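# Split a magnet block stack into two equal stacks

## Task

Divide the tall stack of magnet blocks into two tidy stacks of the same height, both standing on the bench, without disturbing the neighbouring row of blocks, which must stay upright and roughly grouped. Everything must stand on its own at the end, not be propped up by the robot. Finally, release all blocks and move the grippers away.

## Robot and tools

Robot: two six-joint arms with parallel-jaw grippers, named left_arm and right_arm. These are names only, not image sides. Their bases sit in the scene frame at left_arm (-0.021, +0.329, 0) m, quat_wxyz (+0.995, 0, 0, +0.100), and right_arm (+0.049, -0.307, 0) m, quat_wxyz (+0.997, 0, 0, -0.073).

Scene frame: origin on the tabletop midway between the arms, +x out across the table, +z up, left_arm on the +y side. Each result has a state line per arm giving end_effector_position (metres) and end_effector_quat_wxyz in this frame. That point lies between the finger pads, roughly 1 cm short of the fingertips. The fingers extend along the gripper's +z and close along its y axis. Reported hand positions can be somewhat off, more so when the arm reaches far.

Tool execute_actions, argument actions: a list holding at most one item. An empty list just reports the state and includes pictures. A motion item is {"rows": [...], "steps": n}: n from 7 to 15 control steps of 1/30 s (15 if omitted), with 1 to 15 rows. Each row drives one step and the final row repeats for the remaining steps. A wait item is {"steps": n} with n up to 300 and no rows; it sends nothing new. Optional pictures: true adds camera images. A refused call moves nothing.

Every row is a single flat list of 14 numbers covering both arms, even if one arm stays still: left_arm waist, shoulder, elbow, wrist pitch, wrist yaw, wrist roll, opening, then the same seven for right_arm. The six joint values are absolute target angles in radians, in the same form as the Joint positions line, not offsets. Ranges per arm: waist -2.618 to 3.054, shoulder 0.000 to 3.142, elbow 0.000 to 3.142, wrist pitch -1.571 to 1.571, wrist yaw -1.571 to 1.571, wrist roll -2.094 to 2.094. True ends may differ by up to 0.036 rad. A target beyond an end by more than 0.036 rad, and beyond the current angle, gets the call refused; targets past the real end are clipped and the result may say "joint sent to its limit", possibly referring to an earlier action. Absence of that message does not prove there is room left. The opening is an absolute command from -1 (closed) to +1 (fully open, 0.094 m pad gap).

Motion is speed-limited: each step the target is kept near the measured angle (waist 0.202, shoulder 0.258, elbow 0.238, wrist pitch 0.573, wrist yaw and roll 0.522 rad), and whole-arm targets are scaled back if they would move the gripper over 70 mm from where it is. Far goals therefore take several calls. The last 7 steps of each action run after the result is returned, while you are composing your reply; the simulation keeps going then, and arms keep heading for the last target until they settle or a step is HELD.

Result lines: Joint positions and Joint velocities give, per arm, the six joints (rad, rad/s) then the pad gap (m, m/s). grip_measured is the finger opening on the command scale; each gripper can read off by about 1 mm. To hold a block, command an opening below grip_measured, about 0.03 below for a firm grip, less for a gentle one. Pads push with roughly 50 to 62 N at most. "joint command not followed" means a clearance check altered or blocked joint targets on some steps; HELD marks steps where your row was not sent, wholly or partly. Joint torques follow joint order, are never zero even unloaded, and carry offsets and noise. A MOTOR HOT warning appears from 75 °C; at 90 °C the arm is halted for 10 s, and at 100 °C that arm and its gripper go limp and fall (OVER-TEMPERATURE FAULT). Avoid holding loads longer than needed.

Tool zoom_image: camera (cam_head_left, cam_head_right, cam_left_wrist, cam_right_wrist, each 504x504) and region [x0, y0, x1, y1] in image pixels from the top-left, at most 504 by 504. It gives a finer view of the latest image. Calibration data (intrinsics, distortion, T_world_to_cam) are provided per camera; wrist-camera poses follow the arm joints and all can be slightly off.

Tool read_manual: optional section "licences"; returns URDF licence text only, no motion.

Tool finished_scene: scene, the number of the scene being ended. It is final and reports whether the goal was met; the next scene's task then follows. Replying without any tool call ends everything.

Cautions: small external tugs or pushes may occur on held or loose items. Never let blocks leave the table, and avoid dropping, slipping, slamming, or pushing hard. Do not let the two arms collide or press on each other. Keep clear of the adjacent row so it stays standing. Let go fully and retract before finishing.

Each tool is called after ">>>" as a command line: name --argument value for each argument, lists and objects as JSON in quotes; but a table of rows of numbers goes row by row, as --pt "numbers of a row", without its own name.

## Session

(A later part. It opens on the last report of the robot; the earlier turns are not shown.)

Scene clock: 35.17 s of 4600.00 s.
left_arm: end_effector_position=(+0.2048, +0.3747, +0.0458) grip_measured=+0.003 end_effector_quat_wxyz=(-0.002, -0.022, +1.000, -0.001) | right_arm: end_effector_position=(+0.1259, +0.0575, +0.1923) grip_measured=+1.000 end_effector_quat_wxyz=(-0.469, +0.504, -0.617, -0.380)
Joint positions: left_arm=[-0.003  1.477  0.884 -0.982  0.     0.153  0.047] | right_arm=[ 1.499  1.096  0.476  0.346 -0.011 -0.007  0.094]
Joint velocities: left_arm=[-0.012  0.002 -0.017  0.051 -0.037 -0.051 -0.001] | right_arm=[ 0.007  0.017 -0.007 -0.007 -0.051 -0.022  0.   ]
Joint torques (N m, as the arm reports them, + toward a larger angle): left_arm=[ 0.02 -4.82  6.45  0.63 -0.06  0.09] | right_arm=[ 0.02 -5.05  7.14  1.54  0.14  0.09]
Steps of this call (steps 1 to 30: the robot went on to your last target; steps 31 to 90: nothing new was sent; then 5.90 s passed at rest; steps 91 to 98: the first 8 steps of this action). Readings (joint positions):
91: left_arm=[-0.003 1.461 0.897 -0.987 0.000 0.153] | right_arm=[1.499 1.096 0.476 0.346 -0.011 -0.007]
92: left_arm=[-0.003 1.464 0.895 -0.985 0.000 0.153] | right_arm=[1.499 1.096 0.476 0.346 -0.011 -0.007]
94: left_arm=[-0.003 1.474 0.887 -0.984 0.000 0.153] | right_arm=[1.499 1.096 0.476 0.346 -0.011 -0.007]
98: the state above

>>> execute_actions --actions '[]'

>>> zoom_image --camera "cam_left_wrist" --region '[170, 150, 390, 370]'

>>> zoom_image --camera "cam_right_wrist" --region '[240, 150, 310, 220]'

Scene clock: 35.40 s of 4600.00 s.
left_arm: end_effector_position=(+0.2048, +0.3747, +0.0458) grip_measured=+0.003 end_effector_quat_wxyz=(-0.002, -0.022, +1.000, -0.001) | right_arm: end_effector_position=(+0.1259, +0.0575, +0.1923) grip_measured=+1.000 end_effector_quat_wxyz=(-0.469, +0.504, -0.617, -0.380)
Joint positions: left_arm=[-0.003  1.477  0.884 -0.982  0.     0.153  0.047] | right_arm=[ 1.499  1.096  0.476  0.346 -0.011 -0.007  0.094]
Joint velocities: left_arm=[-0.012  0.017  0.002 -0.007  0.007 -0.037 -0.001] | right_arm=[-0.012  0.017  0.012  0.022  0.037 -0.037  0.   ]
Joint torques (N m, as the arm reports them, + toward a larger angle): left_arm=[-0.06 -4.86  6.41  0.62 -0.07  0.07] | right_arm=[ 0.05 -5.05  7.1   1.55  0.14  0.11]
Kept back: nothing.
Steps of this call (steps 1 to 7: the last 7 steps of your previous action). Readings (joint positions):
1: left_arm=[-0.003 1.477 0.884 -0.982 0.000 0.153] | right_arm=[1.499 1.096 0.476 0.346 -0.011 -0.007]
2: left_arm=[-0.003 1.477 0.884 -0.982 0.000 0.153] | right_arm=[1.499 1.096 0.476 0.346 -0.011 -0.007]
4: left_arm=[-0.003 1.477 0.884 -0.982 0.000 0.153] | right_arm=[1.499 1.096 0.476 0.346 -0.011 -0.007]
7: the state above
camera_calibration (this result's frames):
cam_left_wrist: T_world_to_cam=[[0.272654, -0.962112, 0.000985923, 0.313162], [-0.554744, -0.156372, 0.817194, 0.14719], [-0.786078, -0.223358, -0.576362, 0.375243], [0, 0, 0, 1]] pos_world=[0.291238, 0.408127, 0.0956841]
cam_right_wrist: T_world_to_cam=[[0.897694, -0.267188, -0.350365, -0.0266957], [-0.438601, -0.617865, -0.652589, 0.262832], [-0.0421142, 0.739496, -0.671843, 0.193033], [0, 0, 0, 1]] pos_world=[0.147372, 0.0125146, 0.291856]

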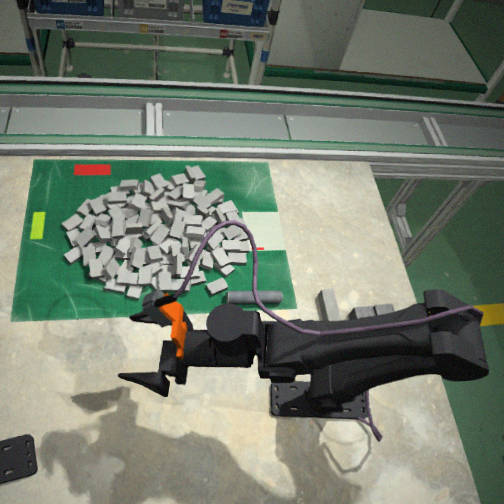

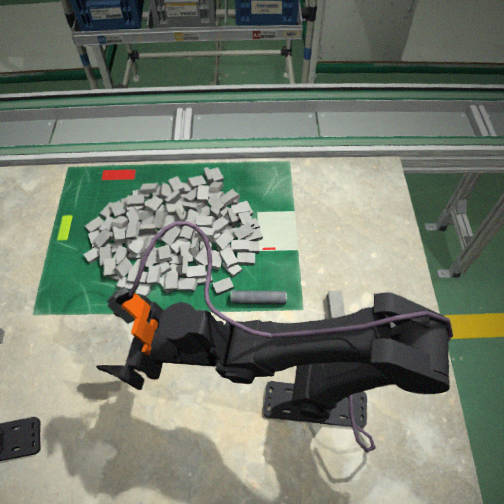

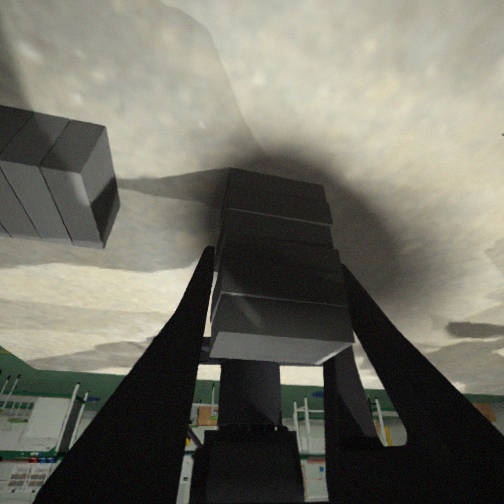

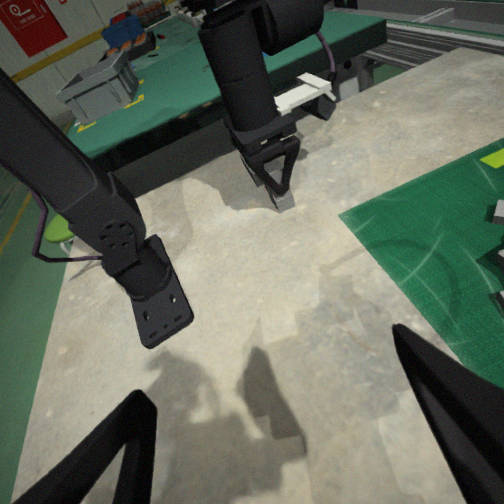

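Region (170, 150, 390, 370) of cam_left_wrist's 504x504 image, scaled by 2.291, with more detail than that image has.

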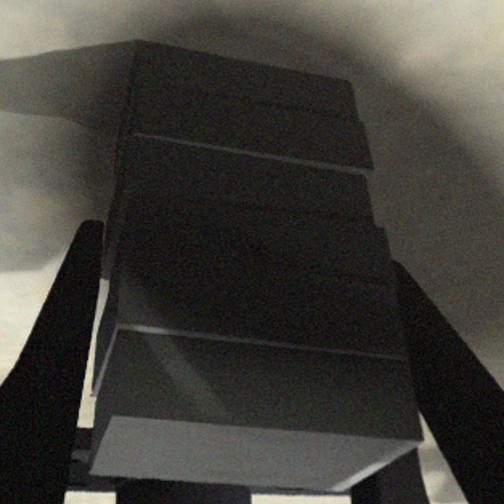

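Region (240, 150, 310, 220) of cam_right_wrist's 504x504 image, scaled by 7.200, with more detail than that image has.

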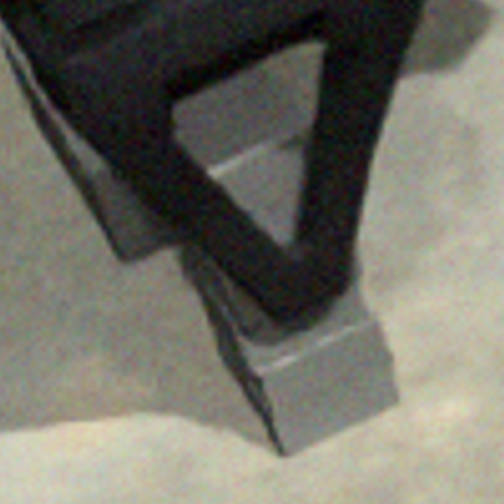

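>>> execute_actions --actions '[{"rows": [[-0.003,1.463,0.884,-0.965,-0.006,0.159,0.0,1.5,1.069,0.469,0.35,0,0,1],[-0.003,1.455,0.884,-0.965,-0.006,0.159,0.0,1.5,1.069,0.469,0.35,0,0,1]], "steps": 14}]'

Scene clock: 36.93 s of 4600.00 s.
left_arm: end_effector_position=(+0.2048, +0.3747, +0.0458) grip_measured=+0.003 end_effector_quat_wxyz=(-0.002, -0.022, +1.000, -0.001) | right_arm: end_effector_position=(+0.1259, +0.0575, +0.1923) grip_measured=+1.000 end_effector_quat_wxyz=(-0.469, +0.504, -0.617, -0.380)
Joint positions: left_arm=[-0.003  1.477  0.884 -0.982  0.     0.153  0.047] | right_arm=[ 1.499  1.096  0.476  0.346 -0.011 -0.007  0.094]
Joint velocities: left_arm=[-0.017  0.007  0.002  0.022 -0.095 -0.051  0.   ] | right_arm=[-0.027 -0.007 -0.022 -0.081 -0.007 -0.051  0.   ]
Joint torques (N m, as the arm reports them, + toward a larger angle): left_arm=[-0.02 -6.14  6.38  0.61 -0.05  0.06] | right_arm=[ 0.05 -5.02  7.13  1.55  0.14  0.1 ]
Steps of this call (steps 1 to 15: the robot went on to your last target; steps 16 to 39: nothing new was sent; steps 40 to 46: the first 7 steps of this action). Readings (joint positions):
40: left_arm=[-0.003 1.477 0.884 -0.982 0.000 0.153] | right_arm=[1.499 1.096 0.476 0.346 -0.011 -0.007]
41: left_arm=[-0.003 1.477 0.884 -0.982 0.000 0.153] | right_arm=[1.499 1.096 0.476 0.346 -0.011 -0.007]
43: left_arm=[-0.003 1.477 0.884 -0.982 0.000 0.153] | right_arm=[1.499 1.096 0.476 0.346 -0.011 -0.007]
46: the state above

>>> execute_actions --actions '[{"rows": [[-0.003,1.445,0.884,-0.965,-0.006,0.159,0.0,1.5,1.069,0.469,0.35,0,0,1],[-0.003,1.445,0.884,-0.965,-0.006,0.159,0.0,1.5,1.069,0.469,0.35,0,0,1],[-0.003,1.445,0.884,-0.965,-0.006,0.159,0.0,1.5,1.069,0.469,0.35,0,0,1],[-0.003,1.45,0.884,-0.965,-0.006,0.159,0.0,1.5,1.069,0.469,0.35,0,0,1]], "steps": 14}]'

Scene clock: 37.47 s of 4600.00 s.
left_arm: end_effector_position=(+0.2053, +0.3748, +0.0473) grip_measured=+0.003 end_effector_quat_wxyz=(+0.001, -0.022, +1.000, -0.000) | right_arm: end_effector_position=(+0.1259, +0.0575, +0.1923) grip_measured=+1.000 end_effector_quat_wxyz=(-0.469, +0.504, -0.617, -0.380)
Joint positions: left_arm=[-0.003  1.47   0.884 -0.982  0.     0.153  0.047] | right_arm=[ 1.499  1.096  0.476  0.346 -0.011 -0.007  0.094]
Joint velocities: left_arm=[ 0.002 -0.032 -0.017  0.037 -0.037 -0.007 -0.   ] | right_arm=[-0.012  0.027  0.002 -0.007 -0.037 -0.022  0.   ]
Joint torques (N m, as the arm reports them, + toward a larger angle): left_arm=[-0.05 -5.88  6.35  0.63 -0.07  0.07] | right_arm=[ 0.   -5.08  7.1   1.56  0.15  0.1 ]
Steps of this call (steps 1 to 7: the last 7 steps of your previous action; steps 8 to 9: the robot went on to your last target; steps 10 to 16: the first 7 steps of this action). Readings (joint positions):
10: left_arm=[-0.003 1.476 0.884 -0.982 0.000 0.153] | right_arm=[1.499 1.096 0.476 0.346 -0.011 -0.007]
11: left_arm=[-0.003 1.474 0.884 -0.982 0.000 0.153] | right_arm=[1.499 1.096 0.476 0.346 -0.011 -0.007]
13: left_arm=[-0.003 1.470 0.884 -0.982 0.000 0.153] | right_arm=[1.499 1.096 0.476 0.346 -0.011 -0.007]
16: the state above

>>> execute_actions --actions '[{"rows": [[-0.003,1.455,0.884,-0.965,-0.006,0.159,-0.03,1.5,1.069,0.469,0.35,0,0,1],[-0.003,1.458,0.884,-0.965,-0.006,0.159,-0.055,1.5,1.069,0.469,0.35,0,0,1],[-0.003,1.458,0.884,-0.965,-0.006,0.159,-0.075,1.5,1.069,0.469,0.35,0,0,1],[-0.003,1.458,0.884,-0.965,-0.006,0.159,-0.095,1.5,1.069,0.469,0.35,0,0,1],[-0.003,1.458,0.884,-0.965,-0.006,0.159,-0.11,1.5,1.069,0.469,0.35,0,0,1],[-0.003,1.458,0.884,-0.965,-0.006,0.159,-0.125,1.5,1.069,0.469,0.35,0,0,1],[-0.003,1.458,0.884,-0.965,-0.006,0.159,-0.14,1.5,1.069,0.469,0.35,0,0,1],[-0.003,1.458,0.884,-0.965,-0.006,0.159,-0.155,1.5,1.069,0.469,0.35,0,0,1],[-0.003,1.458,0.884,-0.965,-0.006,0.159,-0.17,1.5,1.069,0.469,0.35,0,0,1],[-0.003,1.458,0.884,-0.965,-0.006,0.159,-0.18,1.5,1.069,0.469,0.35,0,0,1]], "steps": 12}]'

>>> execute_actions --actions '[{"steps": 10}]' --pictures true

Scene clock: 38.37 s of 4600.00 s.
left_arm: end_effector_position=(+0.2053, +0.3748, +0.0473) grip_measured=-0.100 end_effector_quat_wxyz=(+0.001, -0.022, +1.000, -0.000) | right_arm: end_effector_position=(+0.1259, +0.0575, +0.1923) grip_measured=+1.000 end_effector_quat_wxyz=(-0.469, +0.504, -0.617, -0.380)
Joint positions: left_arm=[-0.003  1.47   0.884 -0.982  0.     0.153  0.042] | right_arm=[ 1.499  1.096  0.476  0.346 -0.011 -0.007  0.094]
Joint velocities: left_arm=[-0.007  0.002 -0.007 -0.022  0.051  0.022 -0.013] | right_arm=[-0.007 -0.002 -0.007 -0.022  0.066  0.022  0.   ]
Joint torques (N m, as the arm reports them, + toward a larger angle): left_arm=[ 0.04 -5.22  6.4   0.61 -0.09  0.08] | right_arm=[ 0.02 -5.06  7.04  1.56  0.13  0.1 ]
Steps of this call (steps 1 to 7: the last 7 steps of your previous action; steps 8 to 15: the robot went on to your last target; steps 16 to 22: nothing new was sent; steps 23 to 27: the first 5 steps of this action). Readings (joint positions):
23: left_arm=[-0.003 1.470 0.884 -0.982 0.000 0.153] | right_arm=[1.499 1.096 0.476 0.346 -0.011 -0.007]
24: left_arm=[-0.003 1.470 0.884 -0.982 0.000 0.153] | right_arm=[1.499 1.096 0.476 0.346 -0.011 -0.007]
26: left_arm=[-0.003 1.470 0.884 -0.982 -0.000 0.153] | right_arm=[1.499 1.096 0.476 0.346 -0.011 -0.007]
27: the state above

Scene clock: 38.70 s of 4600.00 s.
left_arm: end_effector_position=(+0.2054, +0.3746, +0.0473) grip_measured=-0.131 end_effector_quat_wxyz=(+0.001, -0.022, +1.000, -0.000) | right_arm: end_effector_position=(+0.1259, +0.0575, +0.1923) grip_measured=+1.000 end_effector_quat_wxyz=(-0.469, +0.504, -0.617, -0.380)
Joint positions: left_arm=[-0.003  1.47   0.884 -0.982  0.001  0.153  0.041] | right_arm=[ 1.499  1.096  0.476  0.346 -0.011 -0.007  0.094]
Joint velocities: left_arm=[-0.007 -0.007 -0.007  0.066 -0.037  0.007 -0.001] | right_arm=[-0.007  0.002  0.002 -0.022  0.022  0.022  0.   ]
Joint torques (N m, as the arm reports them, + toward a larger angle): left_arm=[-0.03 -5.2   6.33  0.63 -0.08  0.09] | right_arm=[ 0.05 -5.06  7.1   1.56  0.14  0.1 ]
Kept back: nothing.
Steps of this call (steps 1 to 7: the last 7 steps of your previous action; steps 8 to 10: the robot went on to your last target). Readings (joint positions):
1: left_arm=[-0.003 1.470 0.884 -0.982 0.001 0.153] | right_arm=[1.499 1.096 0.476 0.346 -0.011 -0.007]
2: left_arm=[-0.003 1.470 0.884 -0.982 0.001 0.153] | right_arm=[1.499 1.096 0.476 0.346 -0.011 -0.007]
4: left_arm=[-0.003 1.470 0.884 -0.982 0.001 0.153] | right_arm=[1.499 1.096 0.476 0.346 -0.011 -0.007]
8: left_arm=[-0.003 1.470 0.884 -0.982 0.001 0.153] | right_arm=[1.499 1.096 0.476 0.346 -0.011 -0.007]
10: the state above
camera_calibration (this result's frames):
cam_left_wrist: T_world_to_cam=[[0.272275, -0.962217, 0.00234542, 0.313029], [-0.561024, -0.15677, 0.81282, 0.147935], [-0.781741, -0.222626, -0.582511, 0.375745], [0, 0, 0, 1]] pos_world=[0.2915, 0.408044, 0.0978964]
cam_right_wrist: T_world_to_cam=[[0.897694, -0.267188, -0.350365, -0.0266957], [-0.438601, -0.617865, -0.652589, 0.262832], [-0.0421142, 0.739496, -0.671843, 0.193033], [0, 0, 0, 1]] pos_world=[0.147372, 0.0125146, 0.291856]

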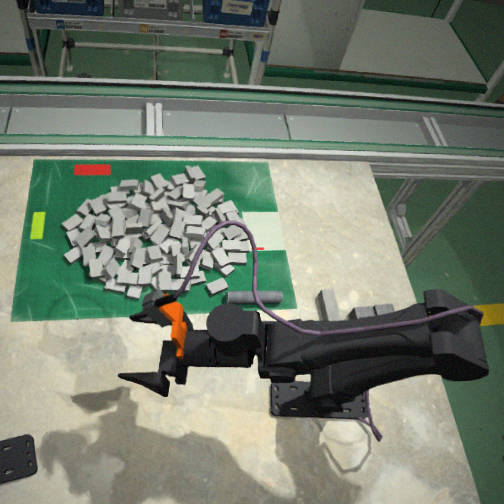

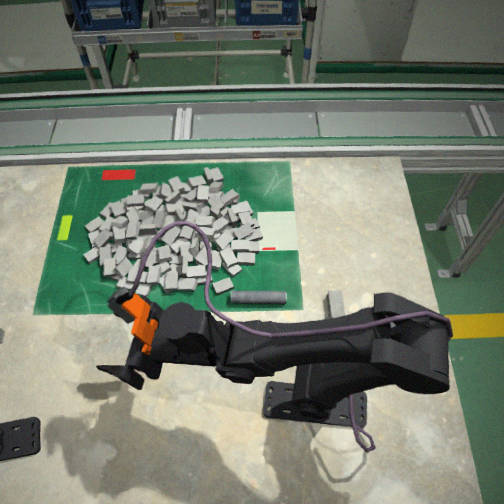

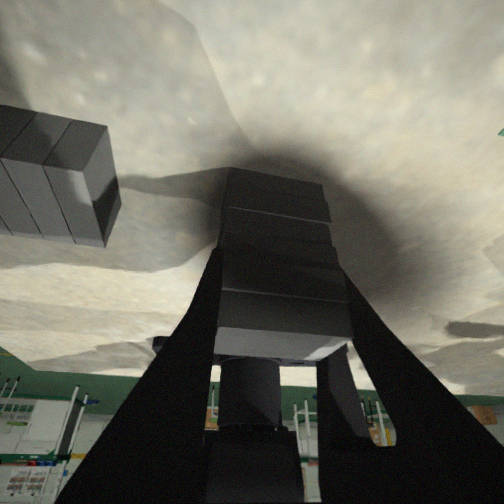

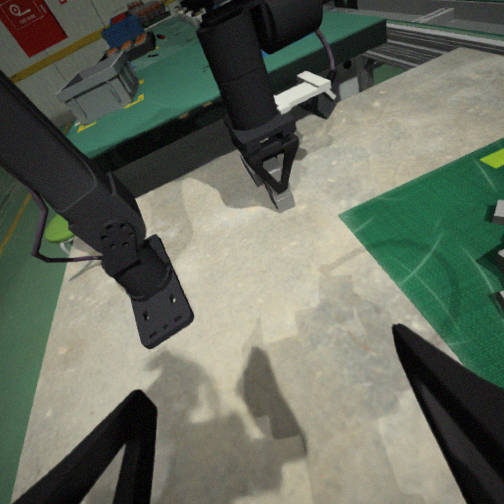

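>>> zoom_image --camera "cam_left_wrist" --region '[180, 160, 380, 370]'

>>> zoom_image --camera "cam_right_wrist" --region '[240, 150, 310, 220]'

Region (180, 160, 380, 370) of cam_left_wrist's 504x504 image, scaled by 2.400, with more detail than that image has; it fills the left 480 columns of this view, and the rest is white.

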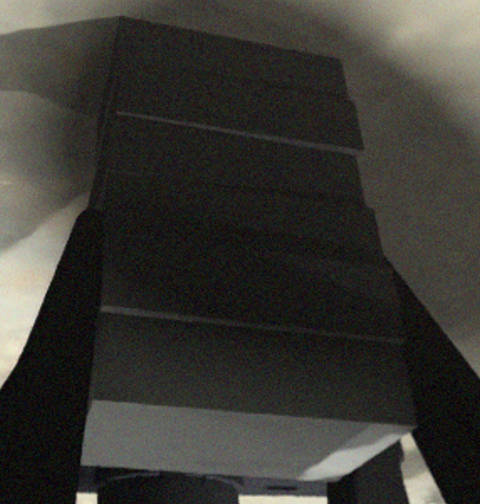

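Region (240, 150, 310, 220) of cam_right_wrist's 504x504 image, scaled by 7.200, with more detail than that image has.

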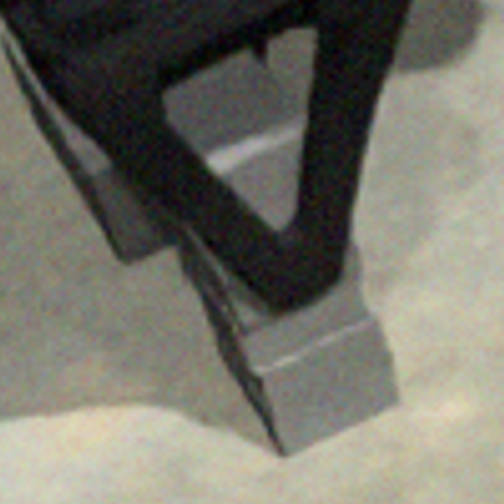

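>>> execute_actions --actions '[{"rows": [[-0.003,1.454,0.895,-0.98,-0.006,0.159,-0.18,1.5,1.069,0.469,0.35,0,0,1],[-0.003,1.45,0.904,-0.99,-0.006,0.159,-0.18,1.5,1.069,0.469,0.35,0,0,1],[-0.003,1.447,0.911,-1.0,-0.006,0.159,-0.18,1.5,1.069,0.469,0.35,0,0,1],[-0.003,1.445,0.918,-1.01,-0.006,0.159,-0.18,1.5,1.069,0.469,0.35,0,0,1],[-0.003,1.443,0.925,-1.02,-0.006,0.159,-0.18,1.5,1.069,0.469,0.35,0,0,1],[-0.003,1.441,0.932,-1.03,-0.006,0.159,-0.18,1.5,1.069,0.469,0.35,0,0,1],[-0.003,1.438,0.939,-1.04,-0.006,0.159,-0.18,1.5,1.069,0.469,0.35,0,0,1],[-0.003,1.436,0.946,-1.05,-0.006,0.159,-0.18,1.5,1.069,0.469,0.35,0,0,1],[-0.003,1.433,0.953,-1.06,-0.006,0.159,-0.18,1.5,1.069,0.469,0.35,0,0,1],[-0.003,1.431,0.96,-1.068,-0.006,0.159,-0.18,1.5,1.069,0.469,0.35,0,0,1],[-0.003,1.429,0.967,-1.075,-0.006,0.159,-0.18,1.5,1.069,0.469,0.35,0,0,1],[-0.003,1.427,0.973,-1.08,-0.006,0.159,-0.18,1.5,1.069,0.469,0.35,0,0,1],[-0.003,1.425,0.978,-1.083,-0.006,0.159,-0.18,1.5,1.069,0.469,0.35,0,0,1]], "steps": 14}]'

>>> execute_actions --actions '[{"steps": 12}]' --pictures true

Scene clock: 40.43 s of 4600.00 s.
left_arm: end_effector_position=(+0.2031, +0.3743, +0.0486) grip_measured=-0.131 end_effector_quat_wxyz=(-0.004, -0.022, +1.000, -0.001) | right_arm: end_effector_position=(+0.1259, +0.0575, +0.1923) grip_measured=+1.000 end_effector_quat_wxyz=(-0.469, +0.504, -0.617, -0.380)
Joint positions: left_arm=[-0.003  1.47   0.89  -0.998  0.     0.153  0.041] | right_arm=[ 1.499  1.096  0.476  0.346 -0.011 -0.007  0.094]
Joint velocities: left_arm=[-0.017 -0.012  0.105 -0.154 -0.007  0.051 -0.001] | right_arm=[-0.007  0.002 -0.007 -0.051 -0.022  0.022  0.   ]
Joint torques (N m, as the arm reports them, + toward a larger angle): left_arm=[-0.11 -6.76 10.27  0.39 -0.08  0.08] | right_arm=[ 0.04 -5.05  7.1   1.56  0.14  0.1 ]
Steps of this call (steps 1 to 15: the robot went on to your last target; steps 16 to 45: nothing new was sent; steps 46 to 52: the first 7 steps of this action). Readings (joint positions):
46: left_arm=[-0.003 1.470 0.884 -0.982 0.001 0.153] | right_arm=[1.499 1.096 0.476 0.346 -0.011 -0.007]
47: left_arm=[-0.003 1.470 0.884 -0.982 0.001 0.153] | right_arm=[1.499 1.096 0.476 0.346 -0.011 -0.007]
49: left_arm=[-0.003 1.470 0.884 -0.983 0.001 0.153] | right_arm=[1.499 1.096 0.476 0.346 -0.011 -0.007]
52: the state above

Scene clock: 40.83 s of 4600.00 s.
left_arm: end_effector_position=(+0.2055, +0.3748, +0.0653) grip_measured=-0.131 end_effector_quat_wxyz=(-0.000, -0.022, +1.000, -0.000) | right_arm: end_effector_position=(+0.1259, +0.0575, +0.1923) grip_measured=+1.000 end_effector_quat_wxyz=(-0.469, +0.504, -0.617, -0.380)
Joint positions: left_arm=[-0.003  1.452  0.943 -1.063  0.     0.153  0.041] | right_arm=[ 1.499  1.096  0.476  0.346 -0.011 -0.007  0.094]
Joint velocities: left_arm=[ 0.007  0.007 -0.007 -0.095 -0.037 -0.022 -0.   ] | right_arm=[-0.022  0.002  0.012 -0.007 -0.066 -0.022  0.   ]
Joint torques (N m, as the arm reports them, + toward a larger angle): left_arm=[-0.01 -6.22  9.6   0.31 -0.08  0.05] | right_arm=[ 0.02 -5.06  7.12  1.56  0.15  0.11]
Kept back: nothing.
Steps of this call (steps 1 to 7: the last 7 steps of your previous action; steps 8 to 12: the robot went on to your last target). Readings (joint positions):
1: left_arm=[-0.003 1.470 0.894 -1.009 0.000 0.153] | right_arm=[1.499 1.096 0.476 0.346 -0.011 -0.007]
2: left_arm=[-0.003 1.470 0.900 -1.019 0.000 0.153] | right_arm=[1.499 1.096 0.476 0.346 -0.011 -0.007]
4: left_arm=[-0.003 1.467 0.914 -1.036 0.000 0.153] | right_arm=[1.499 1.096 0.476 0.346 -0.011 -0.007]
8: left_arm=[-0.003 1.455 0.938 -1.057 0.000 0.153] | right_arm=[1.499 1.096 0.476 0.346 -0.011 -0.007]
12: the state above
camera_calibration (this result's frames):
cam_left_wrist: T_world_to_cam=[[0.272283, -0.962216, 0.00128631, 0.31318], [-0.557857, -0.15677, 0.814996, 0.132596], [-0.784001, -0.222627, -0.579465, 0.386601], [0, 0, 0, 1]] pos_world=[0.291791, 0.408202, 0.115554]
cam_right_wrist: T_world_to_cam=[[0.897694, -0.267188, -0.350365, -0.0266957], [-0.438601, -0.617865, -0.652589, 0.262832], [-0.0421142, 0.739496, -0.671843, 0.193033], [0, 0, 0, 1]] pos_world=[0.147372, 0.0125146, 0.291856]

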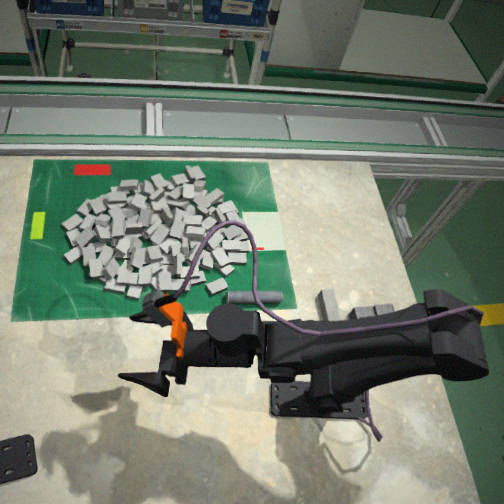

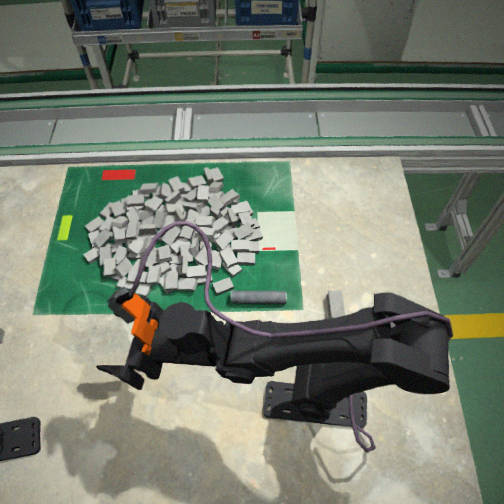

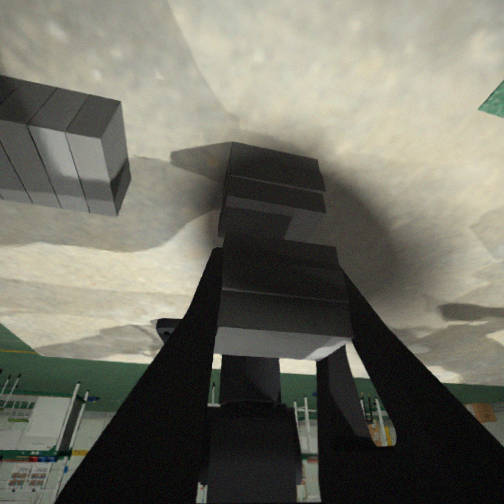

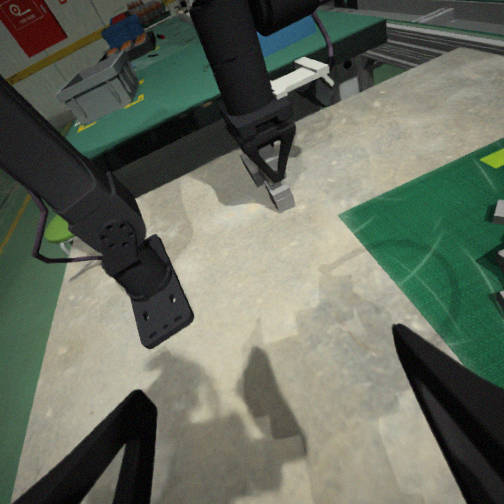

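>>> zoom_image --camera "cam_left_wrist" --region '[170, 130, 400, 370]'

Region (170, 130, 400, 370) of cam_left_wrist's 504x504 image, scaled by 2.100, with more detail than that image has; it fills the left 483 columns of this view, and the rest is white.

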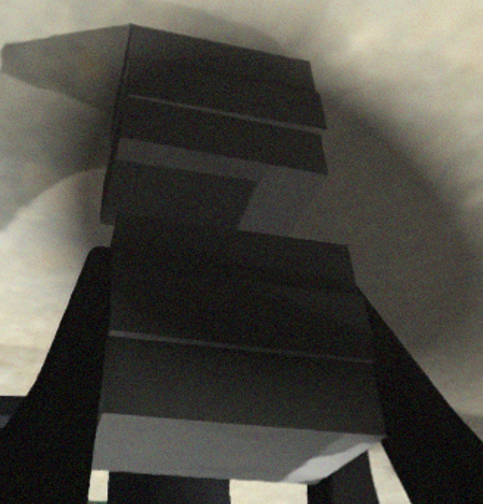

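>>> execute_actions --actions '[{"rows": [[-0.01,1.425,0.978,-1.083,-0.006,0.156,-0.18,1.5,1.069,0.469,0.35,0,0,1],[-0.019,1.425,0.978,-1.083,-0.006,0.146,-0.18,1.5,1.069,0.469,0.35,0,0,1],[-0.032,1.425,0.978,-1.08,-0.006,0.131,-0.18,1.5,1.069,0.469,0.35,0,0,1],[-0.052,1.425,0.978,-1.075,-0.006,0.11,-0.18,1.5,1.069,0.469,0.35,0,0,1],[-0.078,1.427,0.974,-1.07,-0.006,0.083,-0.18,1.5,1.069,0.469,0.35,0,0,1],[-0.108,1.43,0.97,-1.065,-0.006,0.053,-0.18,1.5,1.069,0.469,0.35,0,0,1],[-0.141,1.432,0.966,-1.06,-0.006,0.02,-0.18,1.5,1.069,0.469,0.35,0,0,1],[-0.176,1.435,0.962,-1.055,-0.006,-0.016,-0.18,1.5,1.069,0.469,0.35,0,0,1],[-0.212,1.437,0.958,-1.05,-0.006,-0.052,-0.18,1.5,1.069,0.469,0.35,0,0,1],[-0.249,1.44,0.954,-1.048,-0.006,-0.089,-0.18,1.5,1.069,0.469,0.35,0,0,1],[-0.284,1.442,0.95,-1.043,-0.006,-0.125,-0.18,1.5,1.069,0.469,0.35,0,0,1],[-0.317,1.445,0.947,-1.035,-0.006,-0.158,-0.18,1.5,1.069,0.469,0.35,0,0,1],[-0.347,1.446,0.946,-1.024,-0.006,-0.188,-0.18,1.5,1.069,0.469,0.35,0,0,1],[-0.373,1.447,0.943,-1.01,-0.006,-0.214,-0.18,1.5,1.069,0.469,0.35,0,0,1],[-0.394,1.45,0.937,-0.994,-0.006,-0.236,-0.18,1.5,1.069,0.469,0.35,0,0,1]], "steps": 15}]'

>>> execute_actions --actions '[{"rows": [[-0.409,1.453,0.93,-0.976,-0.006,-0.251,-0.18,1.5,1.069,0.469,0.35,0,0,1],[-0.419,1.457,0.922,-0.957,-0.006,-0.261,-0.18,1.5,1.069,0.469,0.35,0,0,1],[-0.422,1.462,0.911,-0.938,-0.006,-0.264,-0.18,1.5,1.069,0.469,0.35,0,0,1],[-0.422,1.468,0.9,-0.919,-0.006,-0.264,-0.18,1.5,1.069,0.469,0.35,0,0,1],[-0.422,1.474,0.888,-0.9,-0.006,-0.264,-0.18,1.5,1.069,0.469,0.35,0,0,1],[-0.422,1.48,0.876,-0.882,-0.006,-0.264,-0.18,1.5,1.069,0.469,0.35,0,0,1],[-0.422,1.486,0.864,-0.866,-0.006,-0.264,-0.18,1.5,1.069,0.469,0.35,0,0,1],[-0.422,1.492,0.852,-0.852,-0.006,-0.264,-0.18,1.5,1.069,0.469,0.35,0,0,1],[-0.422,1.497,0.84,-0.841,-0.006,-0.264,-0.18,1.5,1.069,0.469,0.35,0,0,1],[-0.422,1.502,0.83,-0.833,-0.006,-0.264,-0.18,1.5,1.069,0.469,0.35,0,0,1],[-0.422,1.507,0.822,-0.828,-0.006,-0.264,-0.18,1.5,1.069,0.469,0.35,0,0,1],[-0.422,1.51,0.814,-0.826,-0.006,-0.264,-0.18,1.5,1.069,0.469,0.35,0,0,1],[-0.422,1.513,0.809,-0.826,-0.006,-0.264,-0.18,1.5,1.069,0.469,0.35,0,0,1],[-0.422,1.514,0.806,-0.826,-0.006,-0.264,-0.18,1.5,1.069,0.469,0.35,0,0,1],[-0.422,1.515,0.805,-0.826,-0.006,-0.264,-0.18,1.5,1.069,0.469,0.35,0,0,1]], "steps": 15}]'

>>> execute_actions --actions '[{"steps": 15}]' --pictures true

Scene clock: 43.70 s of 4600.00 s.
left_arm: end_effector_position=(+0.2064, +0.3523, +0.0654) grip_measured=-0.131 end_effector_quat_wxyz=(-0.006, -0.006, +1.000, +0.005) | right_arm: end_effector_position=(+0.1259, +0.0575, +0.1923) grip_measured=+1.000 end_effector_quat_wxyz=(-0.469, +0.504, -0.617, -0.380)
Joint positions: left_arm=[-0.109  1.452  0.943 -1.073 -0.011  0.08   0.041] | right_arm=[ 1.499  1.096  0.476  0.346 -0.011 -0.007  0.094]
Joint velocities: left_arm=[-0.945 -0.012  0.017  0.007  0.007 -0.667  0.002] | right_arm=[ 0.002 -0.002  0.007  0.037  0.037 -0.066  0.   ]
Joint torques (N m, as the arm reports them, + toward a larger angle): left_arm=[-0.82 -5.51  8.22  0.56  0.12 -0.02] | right_arm=[ 0.03 -5.03  7.1   1.56  0.14  0.09]
Steps of this call (steps 1 to 30: the robot went on to your last target; steps 31 to 78: nothing new was sent; steps 79 to 86: the first 8 steps of this action). Readings (joint positions):
79: left_arm=[-0.003 1.452 0.943 -1.074 0.000 0.153] | right_arm=[1.499 1.096 0.476 0.346 -0.011 -0.007]
80: left_arm=[-0.003 1.452 0.943 -1.074 -0.000 0.153] | right_arm=[1.499 1.096 0.476 0.346 -0.011 -0.007]
82: left_arm=[-0.016 1.452 0.943 -1.074 -0.004 0.144] | right_arm=[1.499 1.096 0.476 0.346 -0.011 -0.007]
86: the state above

Scene clock: 44.20 s of 4600.00 s.
left_arm: end_effector_position=(+0.2143, +0.2771, +0.0435) grip_measured=-0.131 end_effector_quat_wxyz=(+0.018, -0.007, +1.000, -0.005) | right_arm: end_effector_position=(+0.1259, +0.0575, +0.1923) grip_measured=+1.000 end_effector_quat_wxyz=(-0.469, +0.504, -0.617, -0.380)
Joint positions: left_arm=[-0.418  1.481  0.877 -0.93   0.002 -0.233  0.041] | right_arm=[ 1.499  1.096  0.476  0.346 -0.011 -0.007  0.094]
Joint velocities: left_arm=[ 0.002  0.217 -0.388  0.491  0.007 -0.183 -0.001] | right_arm=[-0.002 -0.007 -0.007  0.051 -0.022  0.051  0.   ]
Joint torques (N m, as the arm reports them, + toward a larger angle): left_arm=[-0.27 -4.66  6.24  0.62 -0.06 -0.07] | right_arm=[ 0.06 -5.06  7.15  1.56  0.13  0.09]
Steps of this call (steps 1 to 7: the last 7 steps of your previous action; steps 8 to 15: the first 8 steps of this action). Readings (joint positions):
8: left_arm=[-0.375 1.452 0.941 -1.039 -0.003 -0.141] | right_arm=[1.499 1.096 0.476 0.346 -0.011 -0.007]
9: left_arm=[-0.394 1.452 0.938 -1.026 -0.001 -0.163] | right_arm=[1.499 1.096 0.476 0.346 -0.011 -0.007]
11: left_arm=[-0.415 1.456 0.924 -0.995 0.002 -0.197] | right_arm=[1.499 1.096 0.476 0.346 -0.011 -0.007]
15: the state above

Scene clock: 44.70 s of 4600.00 s.
left_arm: end_effector_position=(+0.2045, +0.2793, +0.0178) grip_measured=-0.131 end_effector_quat_wxyz=(+0.001, -0.020, +1.000, -0.001) | right_arm: end_effector_position=(+0.1259, +0.0575, +0.1923) grip_measured=+1.000 end_effector_quat_wxyz=(-0.469, +0.504, -0.617, -0.380)
Joint positions: left_arm=[-0.418  1.521  0.803 -0.851  0.002 -0.257  0.041] | right_arm=[ 1.499  1.096  0.476  0.346 -0.011 -0.007  0.094]
Joint velocities: left_arm=[ 0.007 -0.017 -0.017  0.037 -0.007 -0.007  0.   ] | right_arm=[-0.042 -0.002 -0.007 -0.022 -0.022  0.022  0.   ]
Joint torques (N m, as the arm reports them, + toward a larger angle): left_arm=[-0.28 -5.01  6.29  0.65 -0.09 -0.07] | right_arm=[ 0.06 -5.07  7.12  1.55  0.13  0.11]
Kept back: nothing.
Steps of this call (steps 1 to 7: the last 7 steps of your previous action; steps 8 to 15: the robot went on to your last target). Readings (joint positions):
1: left_arm=[-0.418 1.489 0.864 -0.915 0.002 -0.238] | right_arm=[1.499 1.096 0.476 0.346 -0.011 -0.007]
2: left_arm=[-0.418 1.496 0.851 -0.903 0.002 -0.242] | right_arm=[1.499 1.096 0.476 0.346 -0.011 -0.007]
4: left_arm=[-0.418 1.509 0.828 -0.884 0.002 -0.248] | right_arm=[1.499 1.096 0.476 0.346 -0.011 -0.007]
8: left_arm=[-0.418 1.521 0.804 -0.868 0.002 -0.254] | right_arm=[1.499 1.096 0.476 0.346 -0.011 -0.007]
15: the state above
camera_calibration (this result's frames):
cam_left_wrist: T_world_to_cam=[[0.267503, -0.963552, 0.00307584, 0.222909], [-0.56039, -0.152978, 0.813978, 0.155267], [-0.78384, -0.219465, -0.580887, 0.336054], [0, 0, 0, 1]] pos_world=[0.290795, 0.312289, 0.0681397]
cam_right_wrist: T_world_to_cam=[[0.897694, -0.267188, -0.350365, -0.0266957], [-0.438601, -0.617865, -0.652589, 0.262832], [-0.0421142, 0.739496, -0.671843, 0.193033], [0, 0, 0, 1]] pos_world=[0.147372, 0.0125146, 0.291856]

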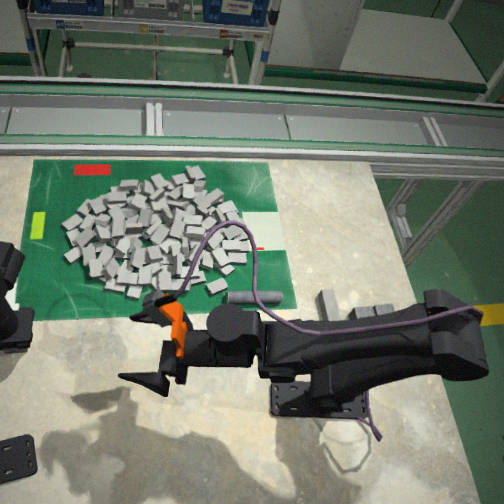

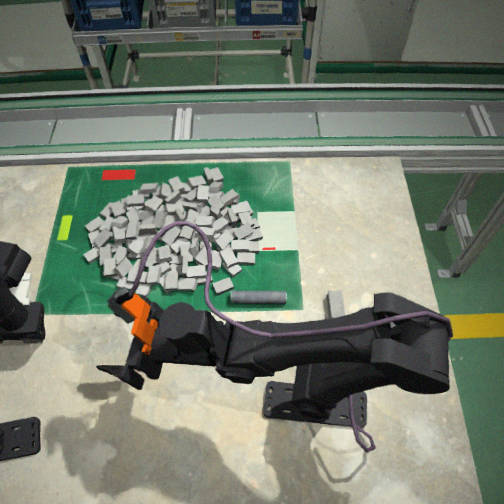

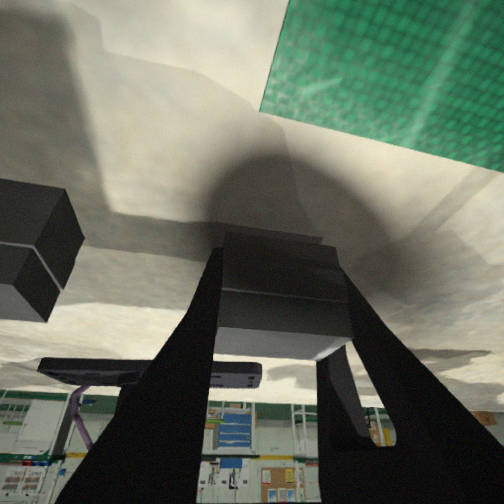

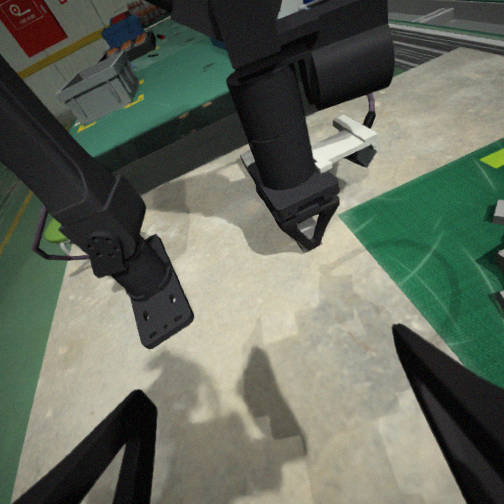

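>>> execute_actions --actions '[{"rows": [[-0.42,1.52,0.8,-0.822,-0.006,-0.264,-0.18,1.5,1.069,0.469,0.35,0,0,1],[-0.42,1.524,0.797,-0.819,-0.006,-0.264,-0.18,1.5,1.069,0.469,0.35,0,0,1],[-0.42,1.527,0.795,-0.816,-0.006,-0.264,-0.18,1.5,1.069,0.469,0.35,0,0,1],[-0.42,1.529,0.793,-0.814,-0.006,-0.264,-0.18,1.5,1.069,0.469,0.35,0,0,1],[-0.42,1.531,0.791,-0.812,-0.006,-0.264,-0.18,1.5,1.069,0.469,0.35,0,0,1],[-0.42,1.533,0.789,-0.811,-0.006,-0.264,-0.18,1.5,1.069,0.469,0.35,0,0,1],[-0.42,1.534,0.788,-0.81,-0.006,-0.264,-0.18,1.5,1.069,0.469,0.35,0,0,1]], "steps": 10}]'

>>> execute_actions --actions '[{"steps": 10}]' --pictures true

Scene clock: 45.40 s of 4600.00 s.
left_arm: end_effector_position=(+0.2058, +0.2790, +0.0176) grip_measured=-0.131 end_effector_quat_wxyz=(+0.003, -0.020, +1.000, -0.002) | right_arm: end_effector_position=(+0.1259, +0.0575, +0.1923) grip_measured=+1.000 end_effector_quat_wxyz=(-0.469, +0.504, -0.617, -0.380)
Joint positions: left_arm=[-0.418  1.522  0.803 -0.845  0.002 -0.258  0.041] | right_arm=[ 1.499  1.096  0.476  0.346 -0.011 -0.007  0.094]
Joint velocities: left_arm=[ 0.002  0.032  0.007  0.051 -0.007  0.022  0.   ] | right_arm=[ 0.017 -0.012 -0.002 -0.007 -0.022 -0.022  0.   ]
Joint torques (N m, as the arm reports them, + toward a larger angle): left_arm=[-0.14 -4.22  5.34  0.69 -0.07 -0.06] | right_arm=[ 0.04 -5.05  7.13  1.55  0.14  0.08]
Steps of this call (steps 1 to 15: the robot went on to your last target; steps 16 to 18: nothing new was sent; steps 19 to 21: the first 3 steps of this action). Readings (joint positions):
19: left_arm=[-0.418 1.521 0.803 -0.847 0.002 -0.258] | right_arm=[1.499 1.096 0.476 0.346 -0.011 -0.007]
20: left_arm=[-0.418 1.521 0.803 -0.846 0.002 -0.258] | right_arm=[1.499 1.096 0.476 0.346 -0.011 -0.007]
21: the state above

Scene clock: 45.73 s of 4600.00 s.
left_arm: end_effector_position=(+0.2050, +0.2791, +0.0127) grip_measured=-0.131 end_effector_quat_wxyz=(-0.001, -0.020, +1.000, -0.001) | right_arm: end_effector_position=(+0.1259, +0.0575, +0.1923) grip_measured=+1.000 end_effector_quat_wxyz=(-0.469, +0.504, -0.617, -0.380)
Joint positions: left_arm=[-0.418  1.536  0.794 -0.83   0.002 -0.258  0.041] | right_arm=[ 1.499  1.096  0.476  0.346 -0.011 -0.007  0.094]
Joint velocities: left_arm=[-0.007 -0.017  0.002  0.007 -0.007  0.081 -0.   ] | right_arm=[ 0.002 -0.007 -0.002  0.066 -0.022  0.037  0.   ]
Joint torques (N m, as the arm reports them, + toward a larger angle): left_arm=[-0.09 -4.63  5.47  0.65 -0.08 -0.07] | right_arm=[ 0.01 -5.08  7.05  1.56  0.13  0.1 ]
Kept back: nothing.
Steps of this call (steps 1 to 7: the last 7 steps of your previous action; steps 8 to 10: the robot went on to your last target). Readings (joint positions):
1: left_arm=[-0.418 1.524 0.803 -0.843 0.002 -0.258] | right_arm=[1.499 1.096 0.476 0.346 -0.011 -0.007]
2: left_arm=[-0.418 1.527 0.803 -0.841 0.002 -0.258] | right_arm=[1.499 1.096 0.476 0.346 -0.011 -0.007]
4: left_arm=[-0.418 1.532 0.801 -0.836 0.002 -0.258] | right_arm=[1.499 1.096 0.476 0.346 -0.011 -0.007]
8: left_arm=[-0.418 1.536 0.794 -0.830 0.002 -0.258] | right_arm=[1.499 1.096 0.476 0.346 -0.011 -0.007]
10: the state above
camera_calibration (this result's frames):
cam_left_wrist: T_world_to_cam=[[0.268611, -0.963247, 0.0019995, 0.222368], [-0.558393, -0.154021, 0.815153, 0.159565], [-0.784886, -0.220076, -0.579242, 0.33385], [0, 0, 0, 1]] pos_world=[0.291404, 0.312244, 0.0628659]
cam_right_wrist: T_world_to_cam=[[0.897694, -0.267188, -0.350365, -0.0266957], [-0.438601, -0.617865, -0.652589, 0.262832], [-0.0421142, 0.739496, -0.671843, 0.193033], [0, 0, 0, 1]] pos_world=[0.147372, 0.0125146, 0.291856]

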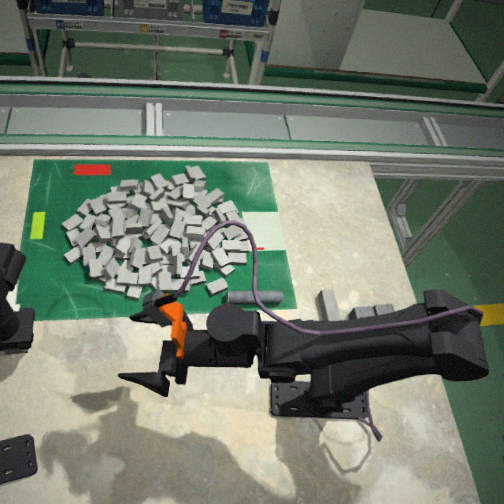

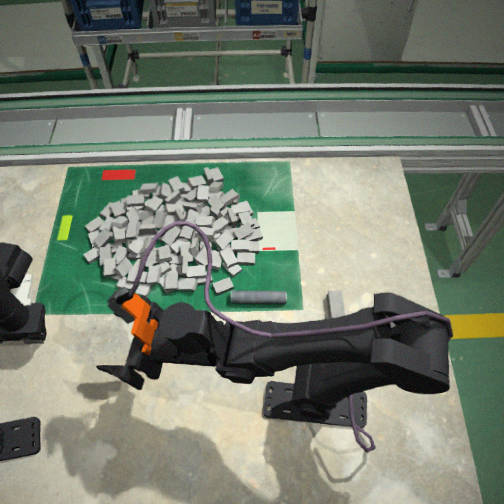

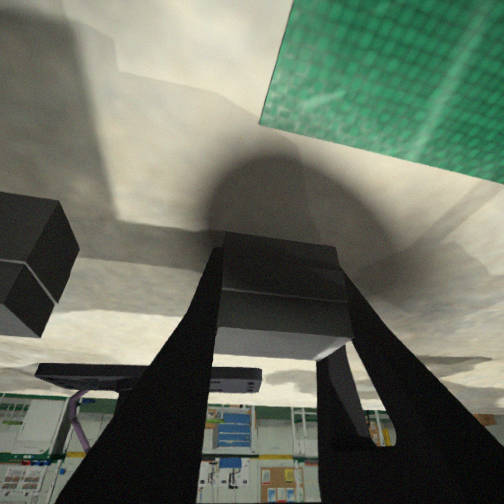

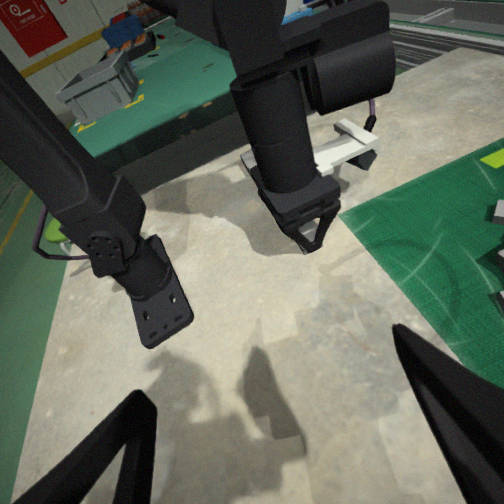

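>>> execute_actions --actions '[{"rows": [[-0.418,1.53,0.797,-0.82,-0.004,-0.262,-0.16,1.5,1.069,0.469,0.35,0,0,1],[-0.418,1.526,0.803,-0.826,-0.002,-0.26,-0.135,1.5,1.069,0.469,0.35,0,0,1],[-0.418,1.524,0.806,-0.828,0,-0.258,-0.11,1.5,1.069,0.469,0.35,0,0,1],[-0.418,1.524,0.806,-0.828,0,-0.258,-0.07,1.5,1.069,0.469,0.35,0,0,1],[-0.418,1.524,0.806,-0.828,0,-0.258,-0.01,1.5,1.069,0.469,0.35,0,0,1],[-0.418,1.524,0.806,-0.828,0,-0.258,0.06,1.5,1.069,0.469,0.35,0,0,1],[-0.418,1.524,0.806,-0.828,0,-0.258,0.13,1.5,1.069,0.469,0.35,0,0,1],[-0.418,1.524,0.806,-0.828,0,-0.25,0.2,1.5,1.069,0.469,0.35,0,0,1],[-0.418,1.524,0.806,-0.828,0,-0.22,0.25,1.5,1.069,0.469,0.35,0,0,1],[-0.418,1.524,0.806,-0.828,0,-0.17,0.25,1.5,1.069,0.469,0.35,0,0,1],[-0.418,1.524,0.806,-0.828,0,-0.1,0.25,1.5,1.069,0.469,0.35,0,0,1],[-0.418,1.524,0.806,-0.828,0,-0.02,0.25,1.5,1.069,0.469,0.35,0,0,1],[-0.418,1.524,0.806,-0.828,0,0.07,0.25,1.5,1.069,0.469,0.35,0,0,1],[-0.418,1.524,0.806,-0.828,0,0.16,0.25,1.5,1.069,0.469,0.35,0,0,1],[-0.418,1.524,0.806,-0.828,0,0.25,0.25,1.5,1.069,0.469,0.35,0,0,1]], "steps": 15}]'

>>> execute_actions --actions '[{"rows": [[-0.418,1.524,0.806,-0.828,0,0.34,0.25,1.5,1.069,0.469,0.35,0,0,1],[-0.418,1.524,0.806,-0.828,0,0.43,0.25,1.5,1.069,0.469,0.35,0,0,1],[-0.418,1.524,0.806,-0.828,0,0.52,0.25,1.5,1.069,0.469,0.35,0,0,1],[-0.418,1.524,0.806,-0.828,0,0.61,0.25,1.5,1.069,0.469,0.35,0,0,1],[-0.418,1.524,0.806,-0.828,0,0.7,0.25,1.5,1.069,0.469,0.35,0,0,1],[-0.418,1.524,0.806,-0.828,0,0.79,0.25,1.5,1.069,0.469,0.35,0,0,1],[-0.418,1.524,0.806,-0.828,0,0.88,0.25,1.5,1.069,0.469,0.35,0,0,1],[-0.418,1.524,0.806,-0.828,0,0.97,0.25,1.5,1.069,0.469,0.35,0,0,1],[-0.418,1.524,0.806,-0.828,0,1.06,0.25,1.5,1.069,0.469,0.35,0,0,1],[-0.418,1.524,0.806,-0.828,0,1.15,0.25,1.5,1.069,0.469,0.35,0,0,1],[-0.418,1.524,0.806,-0.828,0,1.24,0.25,1.5,1.069,0.469,0.35,0,0,1],[-0.418,1.524,0.806,-0.828,0,1.32,0.25,1.5,1.069,0.469,0.35,0,0,1]], "steps": 15}]'

>>> execute_actions --actions '[{"rows": [[-0.418,1.524,0.806,-0.828,0,1.32,0.2,1.5,1.069,0.469,0.35,0,0,1],[-0.418,1.524,0.806,-0.828,0,1.32,0.15,1.5,1.069,0.469,0.35,0,0,1],[-0.418,1.524,0.806,-0.828,0,1.32,0.1,1.5,1.069,0.469,0.35,0,0,1],[-0.418,1.524,0.806,-0.828,0,1.32,0.05,1.5,1.069,0.469,0.35,0,0,1],[-0.418,1.524,0.806,-0.828,0,1.32,0.0,1.5,1.069,0.469,0.35,0,0,1],[-0.418,1.524,0.806,-0.828,0,1.32,-0.05,1.5,1.069,0.469,0.35,0,0,1],[-0.418,1.524,0.806,-0.828,0,1.32,-0.1,1.5,1.069,0.469,0.35,0,0,1],[-0.418,1.524,0.806,-0.828,0,1.32,-0.15,1.5,1.069,0.469,0.35,0,0,1],[-0.418,1.524,0.806,-0.828,0,1.32,-0.2,1.5,1.069,0.469,0.35,0,0,1]], "steps": 10}]'

>>> execute_actions --actions '[{"steps": 10}]' --pictures true

Scene clock: 48.47 s of 4600.00 s.
left_arm: end_effector_position=(+0.2049, +0.2792, +0.0127) grip_measured=+0.167 end_effector_quat_wxyz=(-0.001, -0.020, +1.000, -0.001) | right_arm: end_effector_position=(+0.1259, +0.0575, +0.1923) grip_measured=+1.000 end_effector_quat_wxyz=(-0.469, +0.504, -0.617, -0.380)
Joint positions: left_arm=[-0.418  1.536  0.794 -0.83   0.002 -0.258  0.055] | right_arm=[ 1.499  1.096  0.476  0.346 -0.011 -0.007  0.094]
Joint velocities: left_arm=[0.012 0.002 0.007 0.051 0.022 0.095 0.061] | right_arm=[-0.002  0.007 -0.007  0.022 -0.007 -0.007  0.   ]
Joint torques (N m, as the arm reports them, + toward a larger angle): left_arm=[ 0.01 -5.46  7.15  0.45  0.01  0.07] | right_arm=[ 0.04 -5.07  7.09  1.57  0.14  0.1 ]
Steps of this call (steps 1 to 30: the robot went on to your last target; steps 31 to 74: nothing new was sent; steps 75 to 82: the first 8 steps of this action). Readings (joint positions):
75: left_arm=[-0.418 1.536 0.794 -0.830 0.002 -0.258] | right_arm=[1.499 1.096 0.476 0.346 -0.011 -0.007]
76: left_arm=[-0.418 1.536 0.794 -0.830 0.002 -0.258] | right_arm=[1.499 1.096 0.476 0.346 -0.011 -0.007]
78: left_arm=[-0.418 1.536 0.794 -0.830 0.002 -0.258] | right_arm=[1.499 1.096 0.476 0.346 -0.011 -0.007]
82: the state above

Scene clock: 48.97 s of 4600.00 s.
left_arm: end_effector_position=(+0.2049, +0.2792, +0.0127) grip_measured=+0.247 end_effector_quat_wxyz=(-0.000, +0.402, +0.916, -0.001) | right_arm: end_effector_position=(+0.1259, +0.0575, +0.1923) grip_measured=+1.000 end_effector_quat_wxyz=(-0.469, +0.504, -0.617, -0.380)
Joint positions: left_arm=[-0.418  1.536  0.794 -0.83   0.001  0.61   0.059] | right_arm=[ 1.499  1.096  0.476  0.346 -0.011 -0.007  0.094]
Joint velocities: left_arm=[ 0.002 -0.022 -0.017 -0.007  0.007  2.293 -0.001] | right_arm=[ 0.002 -0.012 -0.002  0.066 -0.022  0.066  0.   ]
Joint torques (N m, as the arm reports them, + toward a larger angle): left_arm=[-0.12 -5.43  7.1   0.45 -0.01  0.03] | right_arm=[ 0.05 -5.03  7.12  1.55  0.15  0.1 ]
Steps of this call (steps 1 to 7: the last 7 steps of your previous action; steps 8 to 15: the first 8 steps of this action). Readings (joint positions):
8: left_arm=[-0.418 1.536 0.794 -0.830 0.002 0.050] | right_arm=[1.499 1.096 0.476 0.346 -0.011 -0.007]
9: left_arm=[-0.418 1.536 0.794 -0.830 0.002 0.122] | right_arm=[1.499 1.096 0.476 0.346 -0.011 -0.007]
11: left_arm=[-0.418 1.536 0.794 -0.830 0.002 0.277] | right_arm=[1.499 1.096 0.476 0.346 -0.011 -0.007]
15: the state above

Scene clock: 49.30 s of 4600.00 s.
left_arm: end_effector_position=(+0.2050, +0.2797, +0.0127) grip_measured=+0.123 end_effector_quat_wxyz=(-0.001, +0.659, +0.752, +0.000) | right_arm: end_effector_position=(+0.1259, +0.0575, +0.1923) grip_measured=+1.000 end_effector_quat_wxyz=(-0.469, +0.504, -0.617, -0.380)
Joint positions: left_arm=[-0.418  1.536  0.794 -0.83  -0.001  1.222  0.053] | right_arm=[ 1.499  1.096  0.476  0.346 -0.011 -0.007  0.094]
Joint velocities: left_arm=[-0.007  0.012  0.007  0.007 -0.051  0.608 -0.042] | right_arm=[ 0.007 -0.007 -0.012  0.022  0.007  0.022  0.   ]
Joint torques (N m, as the arm reports them, + toward a larger angle): left_arm=[ 0.15 -5.45  7.03  0.46  0.04  0.05] | right_arm=[ 0.04 -5.03  7.11  1.56  0.13  0.09]
Steps of this call (steps 1 to 7: the last 7 steps of your previous action; steps 8 to 10: the first 3 steps of this action). Readings (joint positions):
8: left_arm=[-0.418 1.536 0.794 -0.830 -0.001 1.169] | right_arm=[1.499 1.096 0.476 0.346 -0.011 -0.007]
9: left_arm=[-0.418 1.536 0.794 -0.830 -0.001 1.198] | right_arm=[1.499 1.096 0.476 0.346 -0.011 -0.007]
10: the state above

Scene clock: 49.63 s of 4600.00 s.
left_arm: end_effector_position=(+0.2051, +0.2800, +0.0127) grip_measured=-0.197 end_effector_quat_wxyz=(-0.001, +0.690, +0.724, +0.001) | right_arm: end_effector_position=(+0.1259, +0.0575, +0.1923) grip_measured=+1.000 end_effector_quat_wxyz=(-0.469, +0.504, -0.617, -0.380)
Joint positions: left_arm=[-0.418  1.536  0.794 -0.83  -0.003  1.304  0.038] | right_arm=[ 1.499  1.096  0.476  0.346 -0.011 -0.007  0.094]
Joint velocities: left_arm=[-0.017 -0.012  0.007  0.037 -0.022  0.081 -0.   ] | right_arm=[-0.012 -0.012  0.007  0.022 -0.037  0.007  0.   ]
Joint torques (N m, as the arm reports them, + toward a larger angle): left_arm=[ 0.05 -5.42  7.08  0.42  0.06  0.08] | right_arm=[ 0.06 -5.06  7.12  1.56  0.14  0.1 ]
Kept back: nothing.
Steps of this call (steps 1 to 7: the last 7 steps of your previous action; steps 8 to 10: the robot went on to your last target). Readings (joint positions):
1: left_arm=[-0.418 1.536 0.794 -0.830 -0.002 1.240] | right_arm=[1.499 1.096 0.476 0.346 -0.011 -0.007]
2: left_arm=[-0.418 1.536 0.794 -0.830 -0.002 1.255] | right_arm=[1.499 1.096 0.476 0.346 -0.011 -0.007]
4: left_arm=[-0.418 1.536 0.794 -0.830 -0.003 1.276] | right_arm=[1.499 1.096 0.476 0.346 -0.011 -0.007]
8: left_arm=[-0.418 1.536 0.794 -0.830 -0.003 1.298] | right_arm=[1.499 1.096 0.476 0.346 -0.011 -0.007]
10: the state above
camera_calibration (this result's frames):
cam_left_wrist: T_world_to_cam=[[-0.960994, -0.276568, 0.000229747, 0.283122], [-0.159557, 0.555094, 0.816341, -0.120623], [-0.225901, 0.784462, -0.577571, -0.0618301], [0, 0, 0, 1]] pos_world=[0.238864, 0.193763, 0.0626932]
cam_right_wrist: T_world_to_cam=[[0.897694, -0.267188, -0.350365, -0.0266957], [-0.438601, -0.617865, -0.652589, 0.262832], [-0.0421142, 0.739496, -0.671843, 0.193033], [0, 0, 0, 1]] pos_world=[0.147372, 0.0125146, 0.291856]

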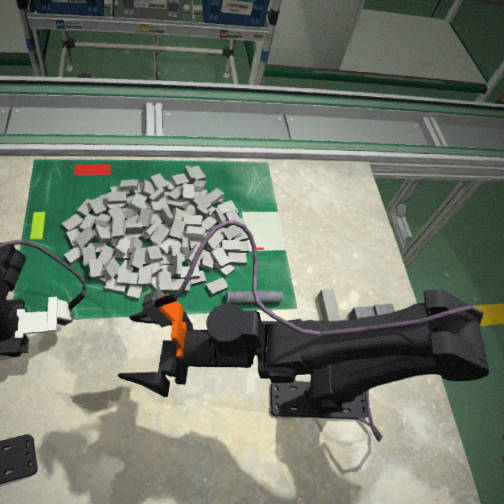

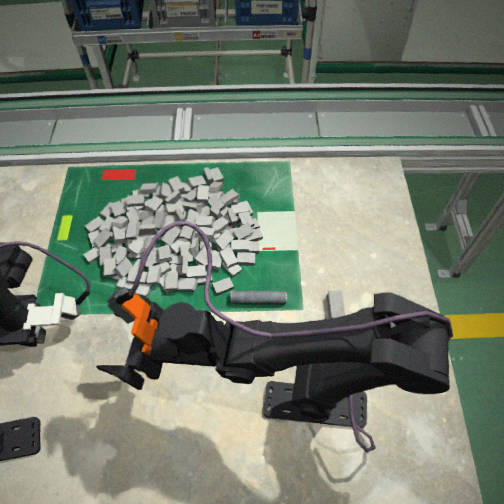

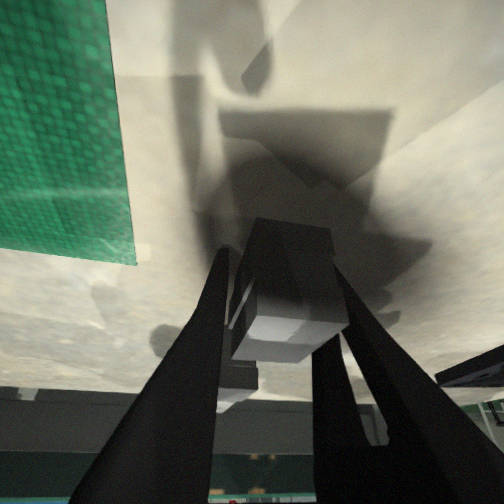

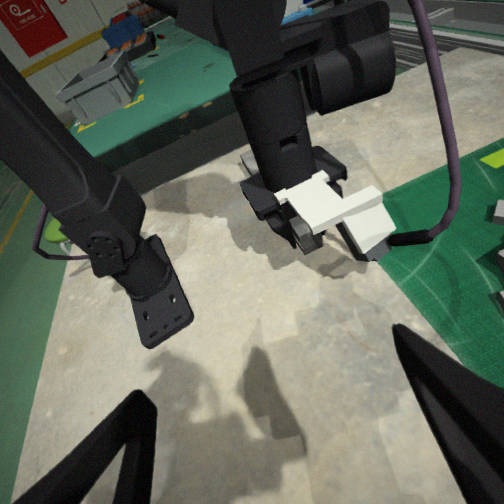

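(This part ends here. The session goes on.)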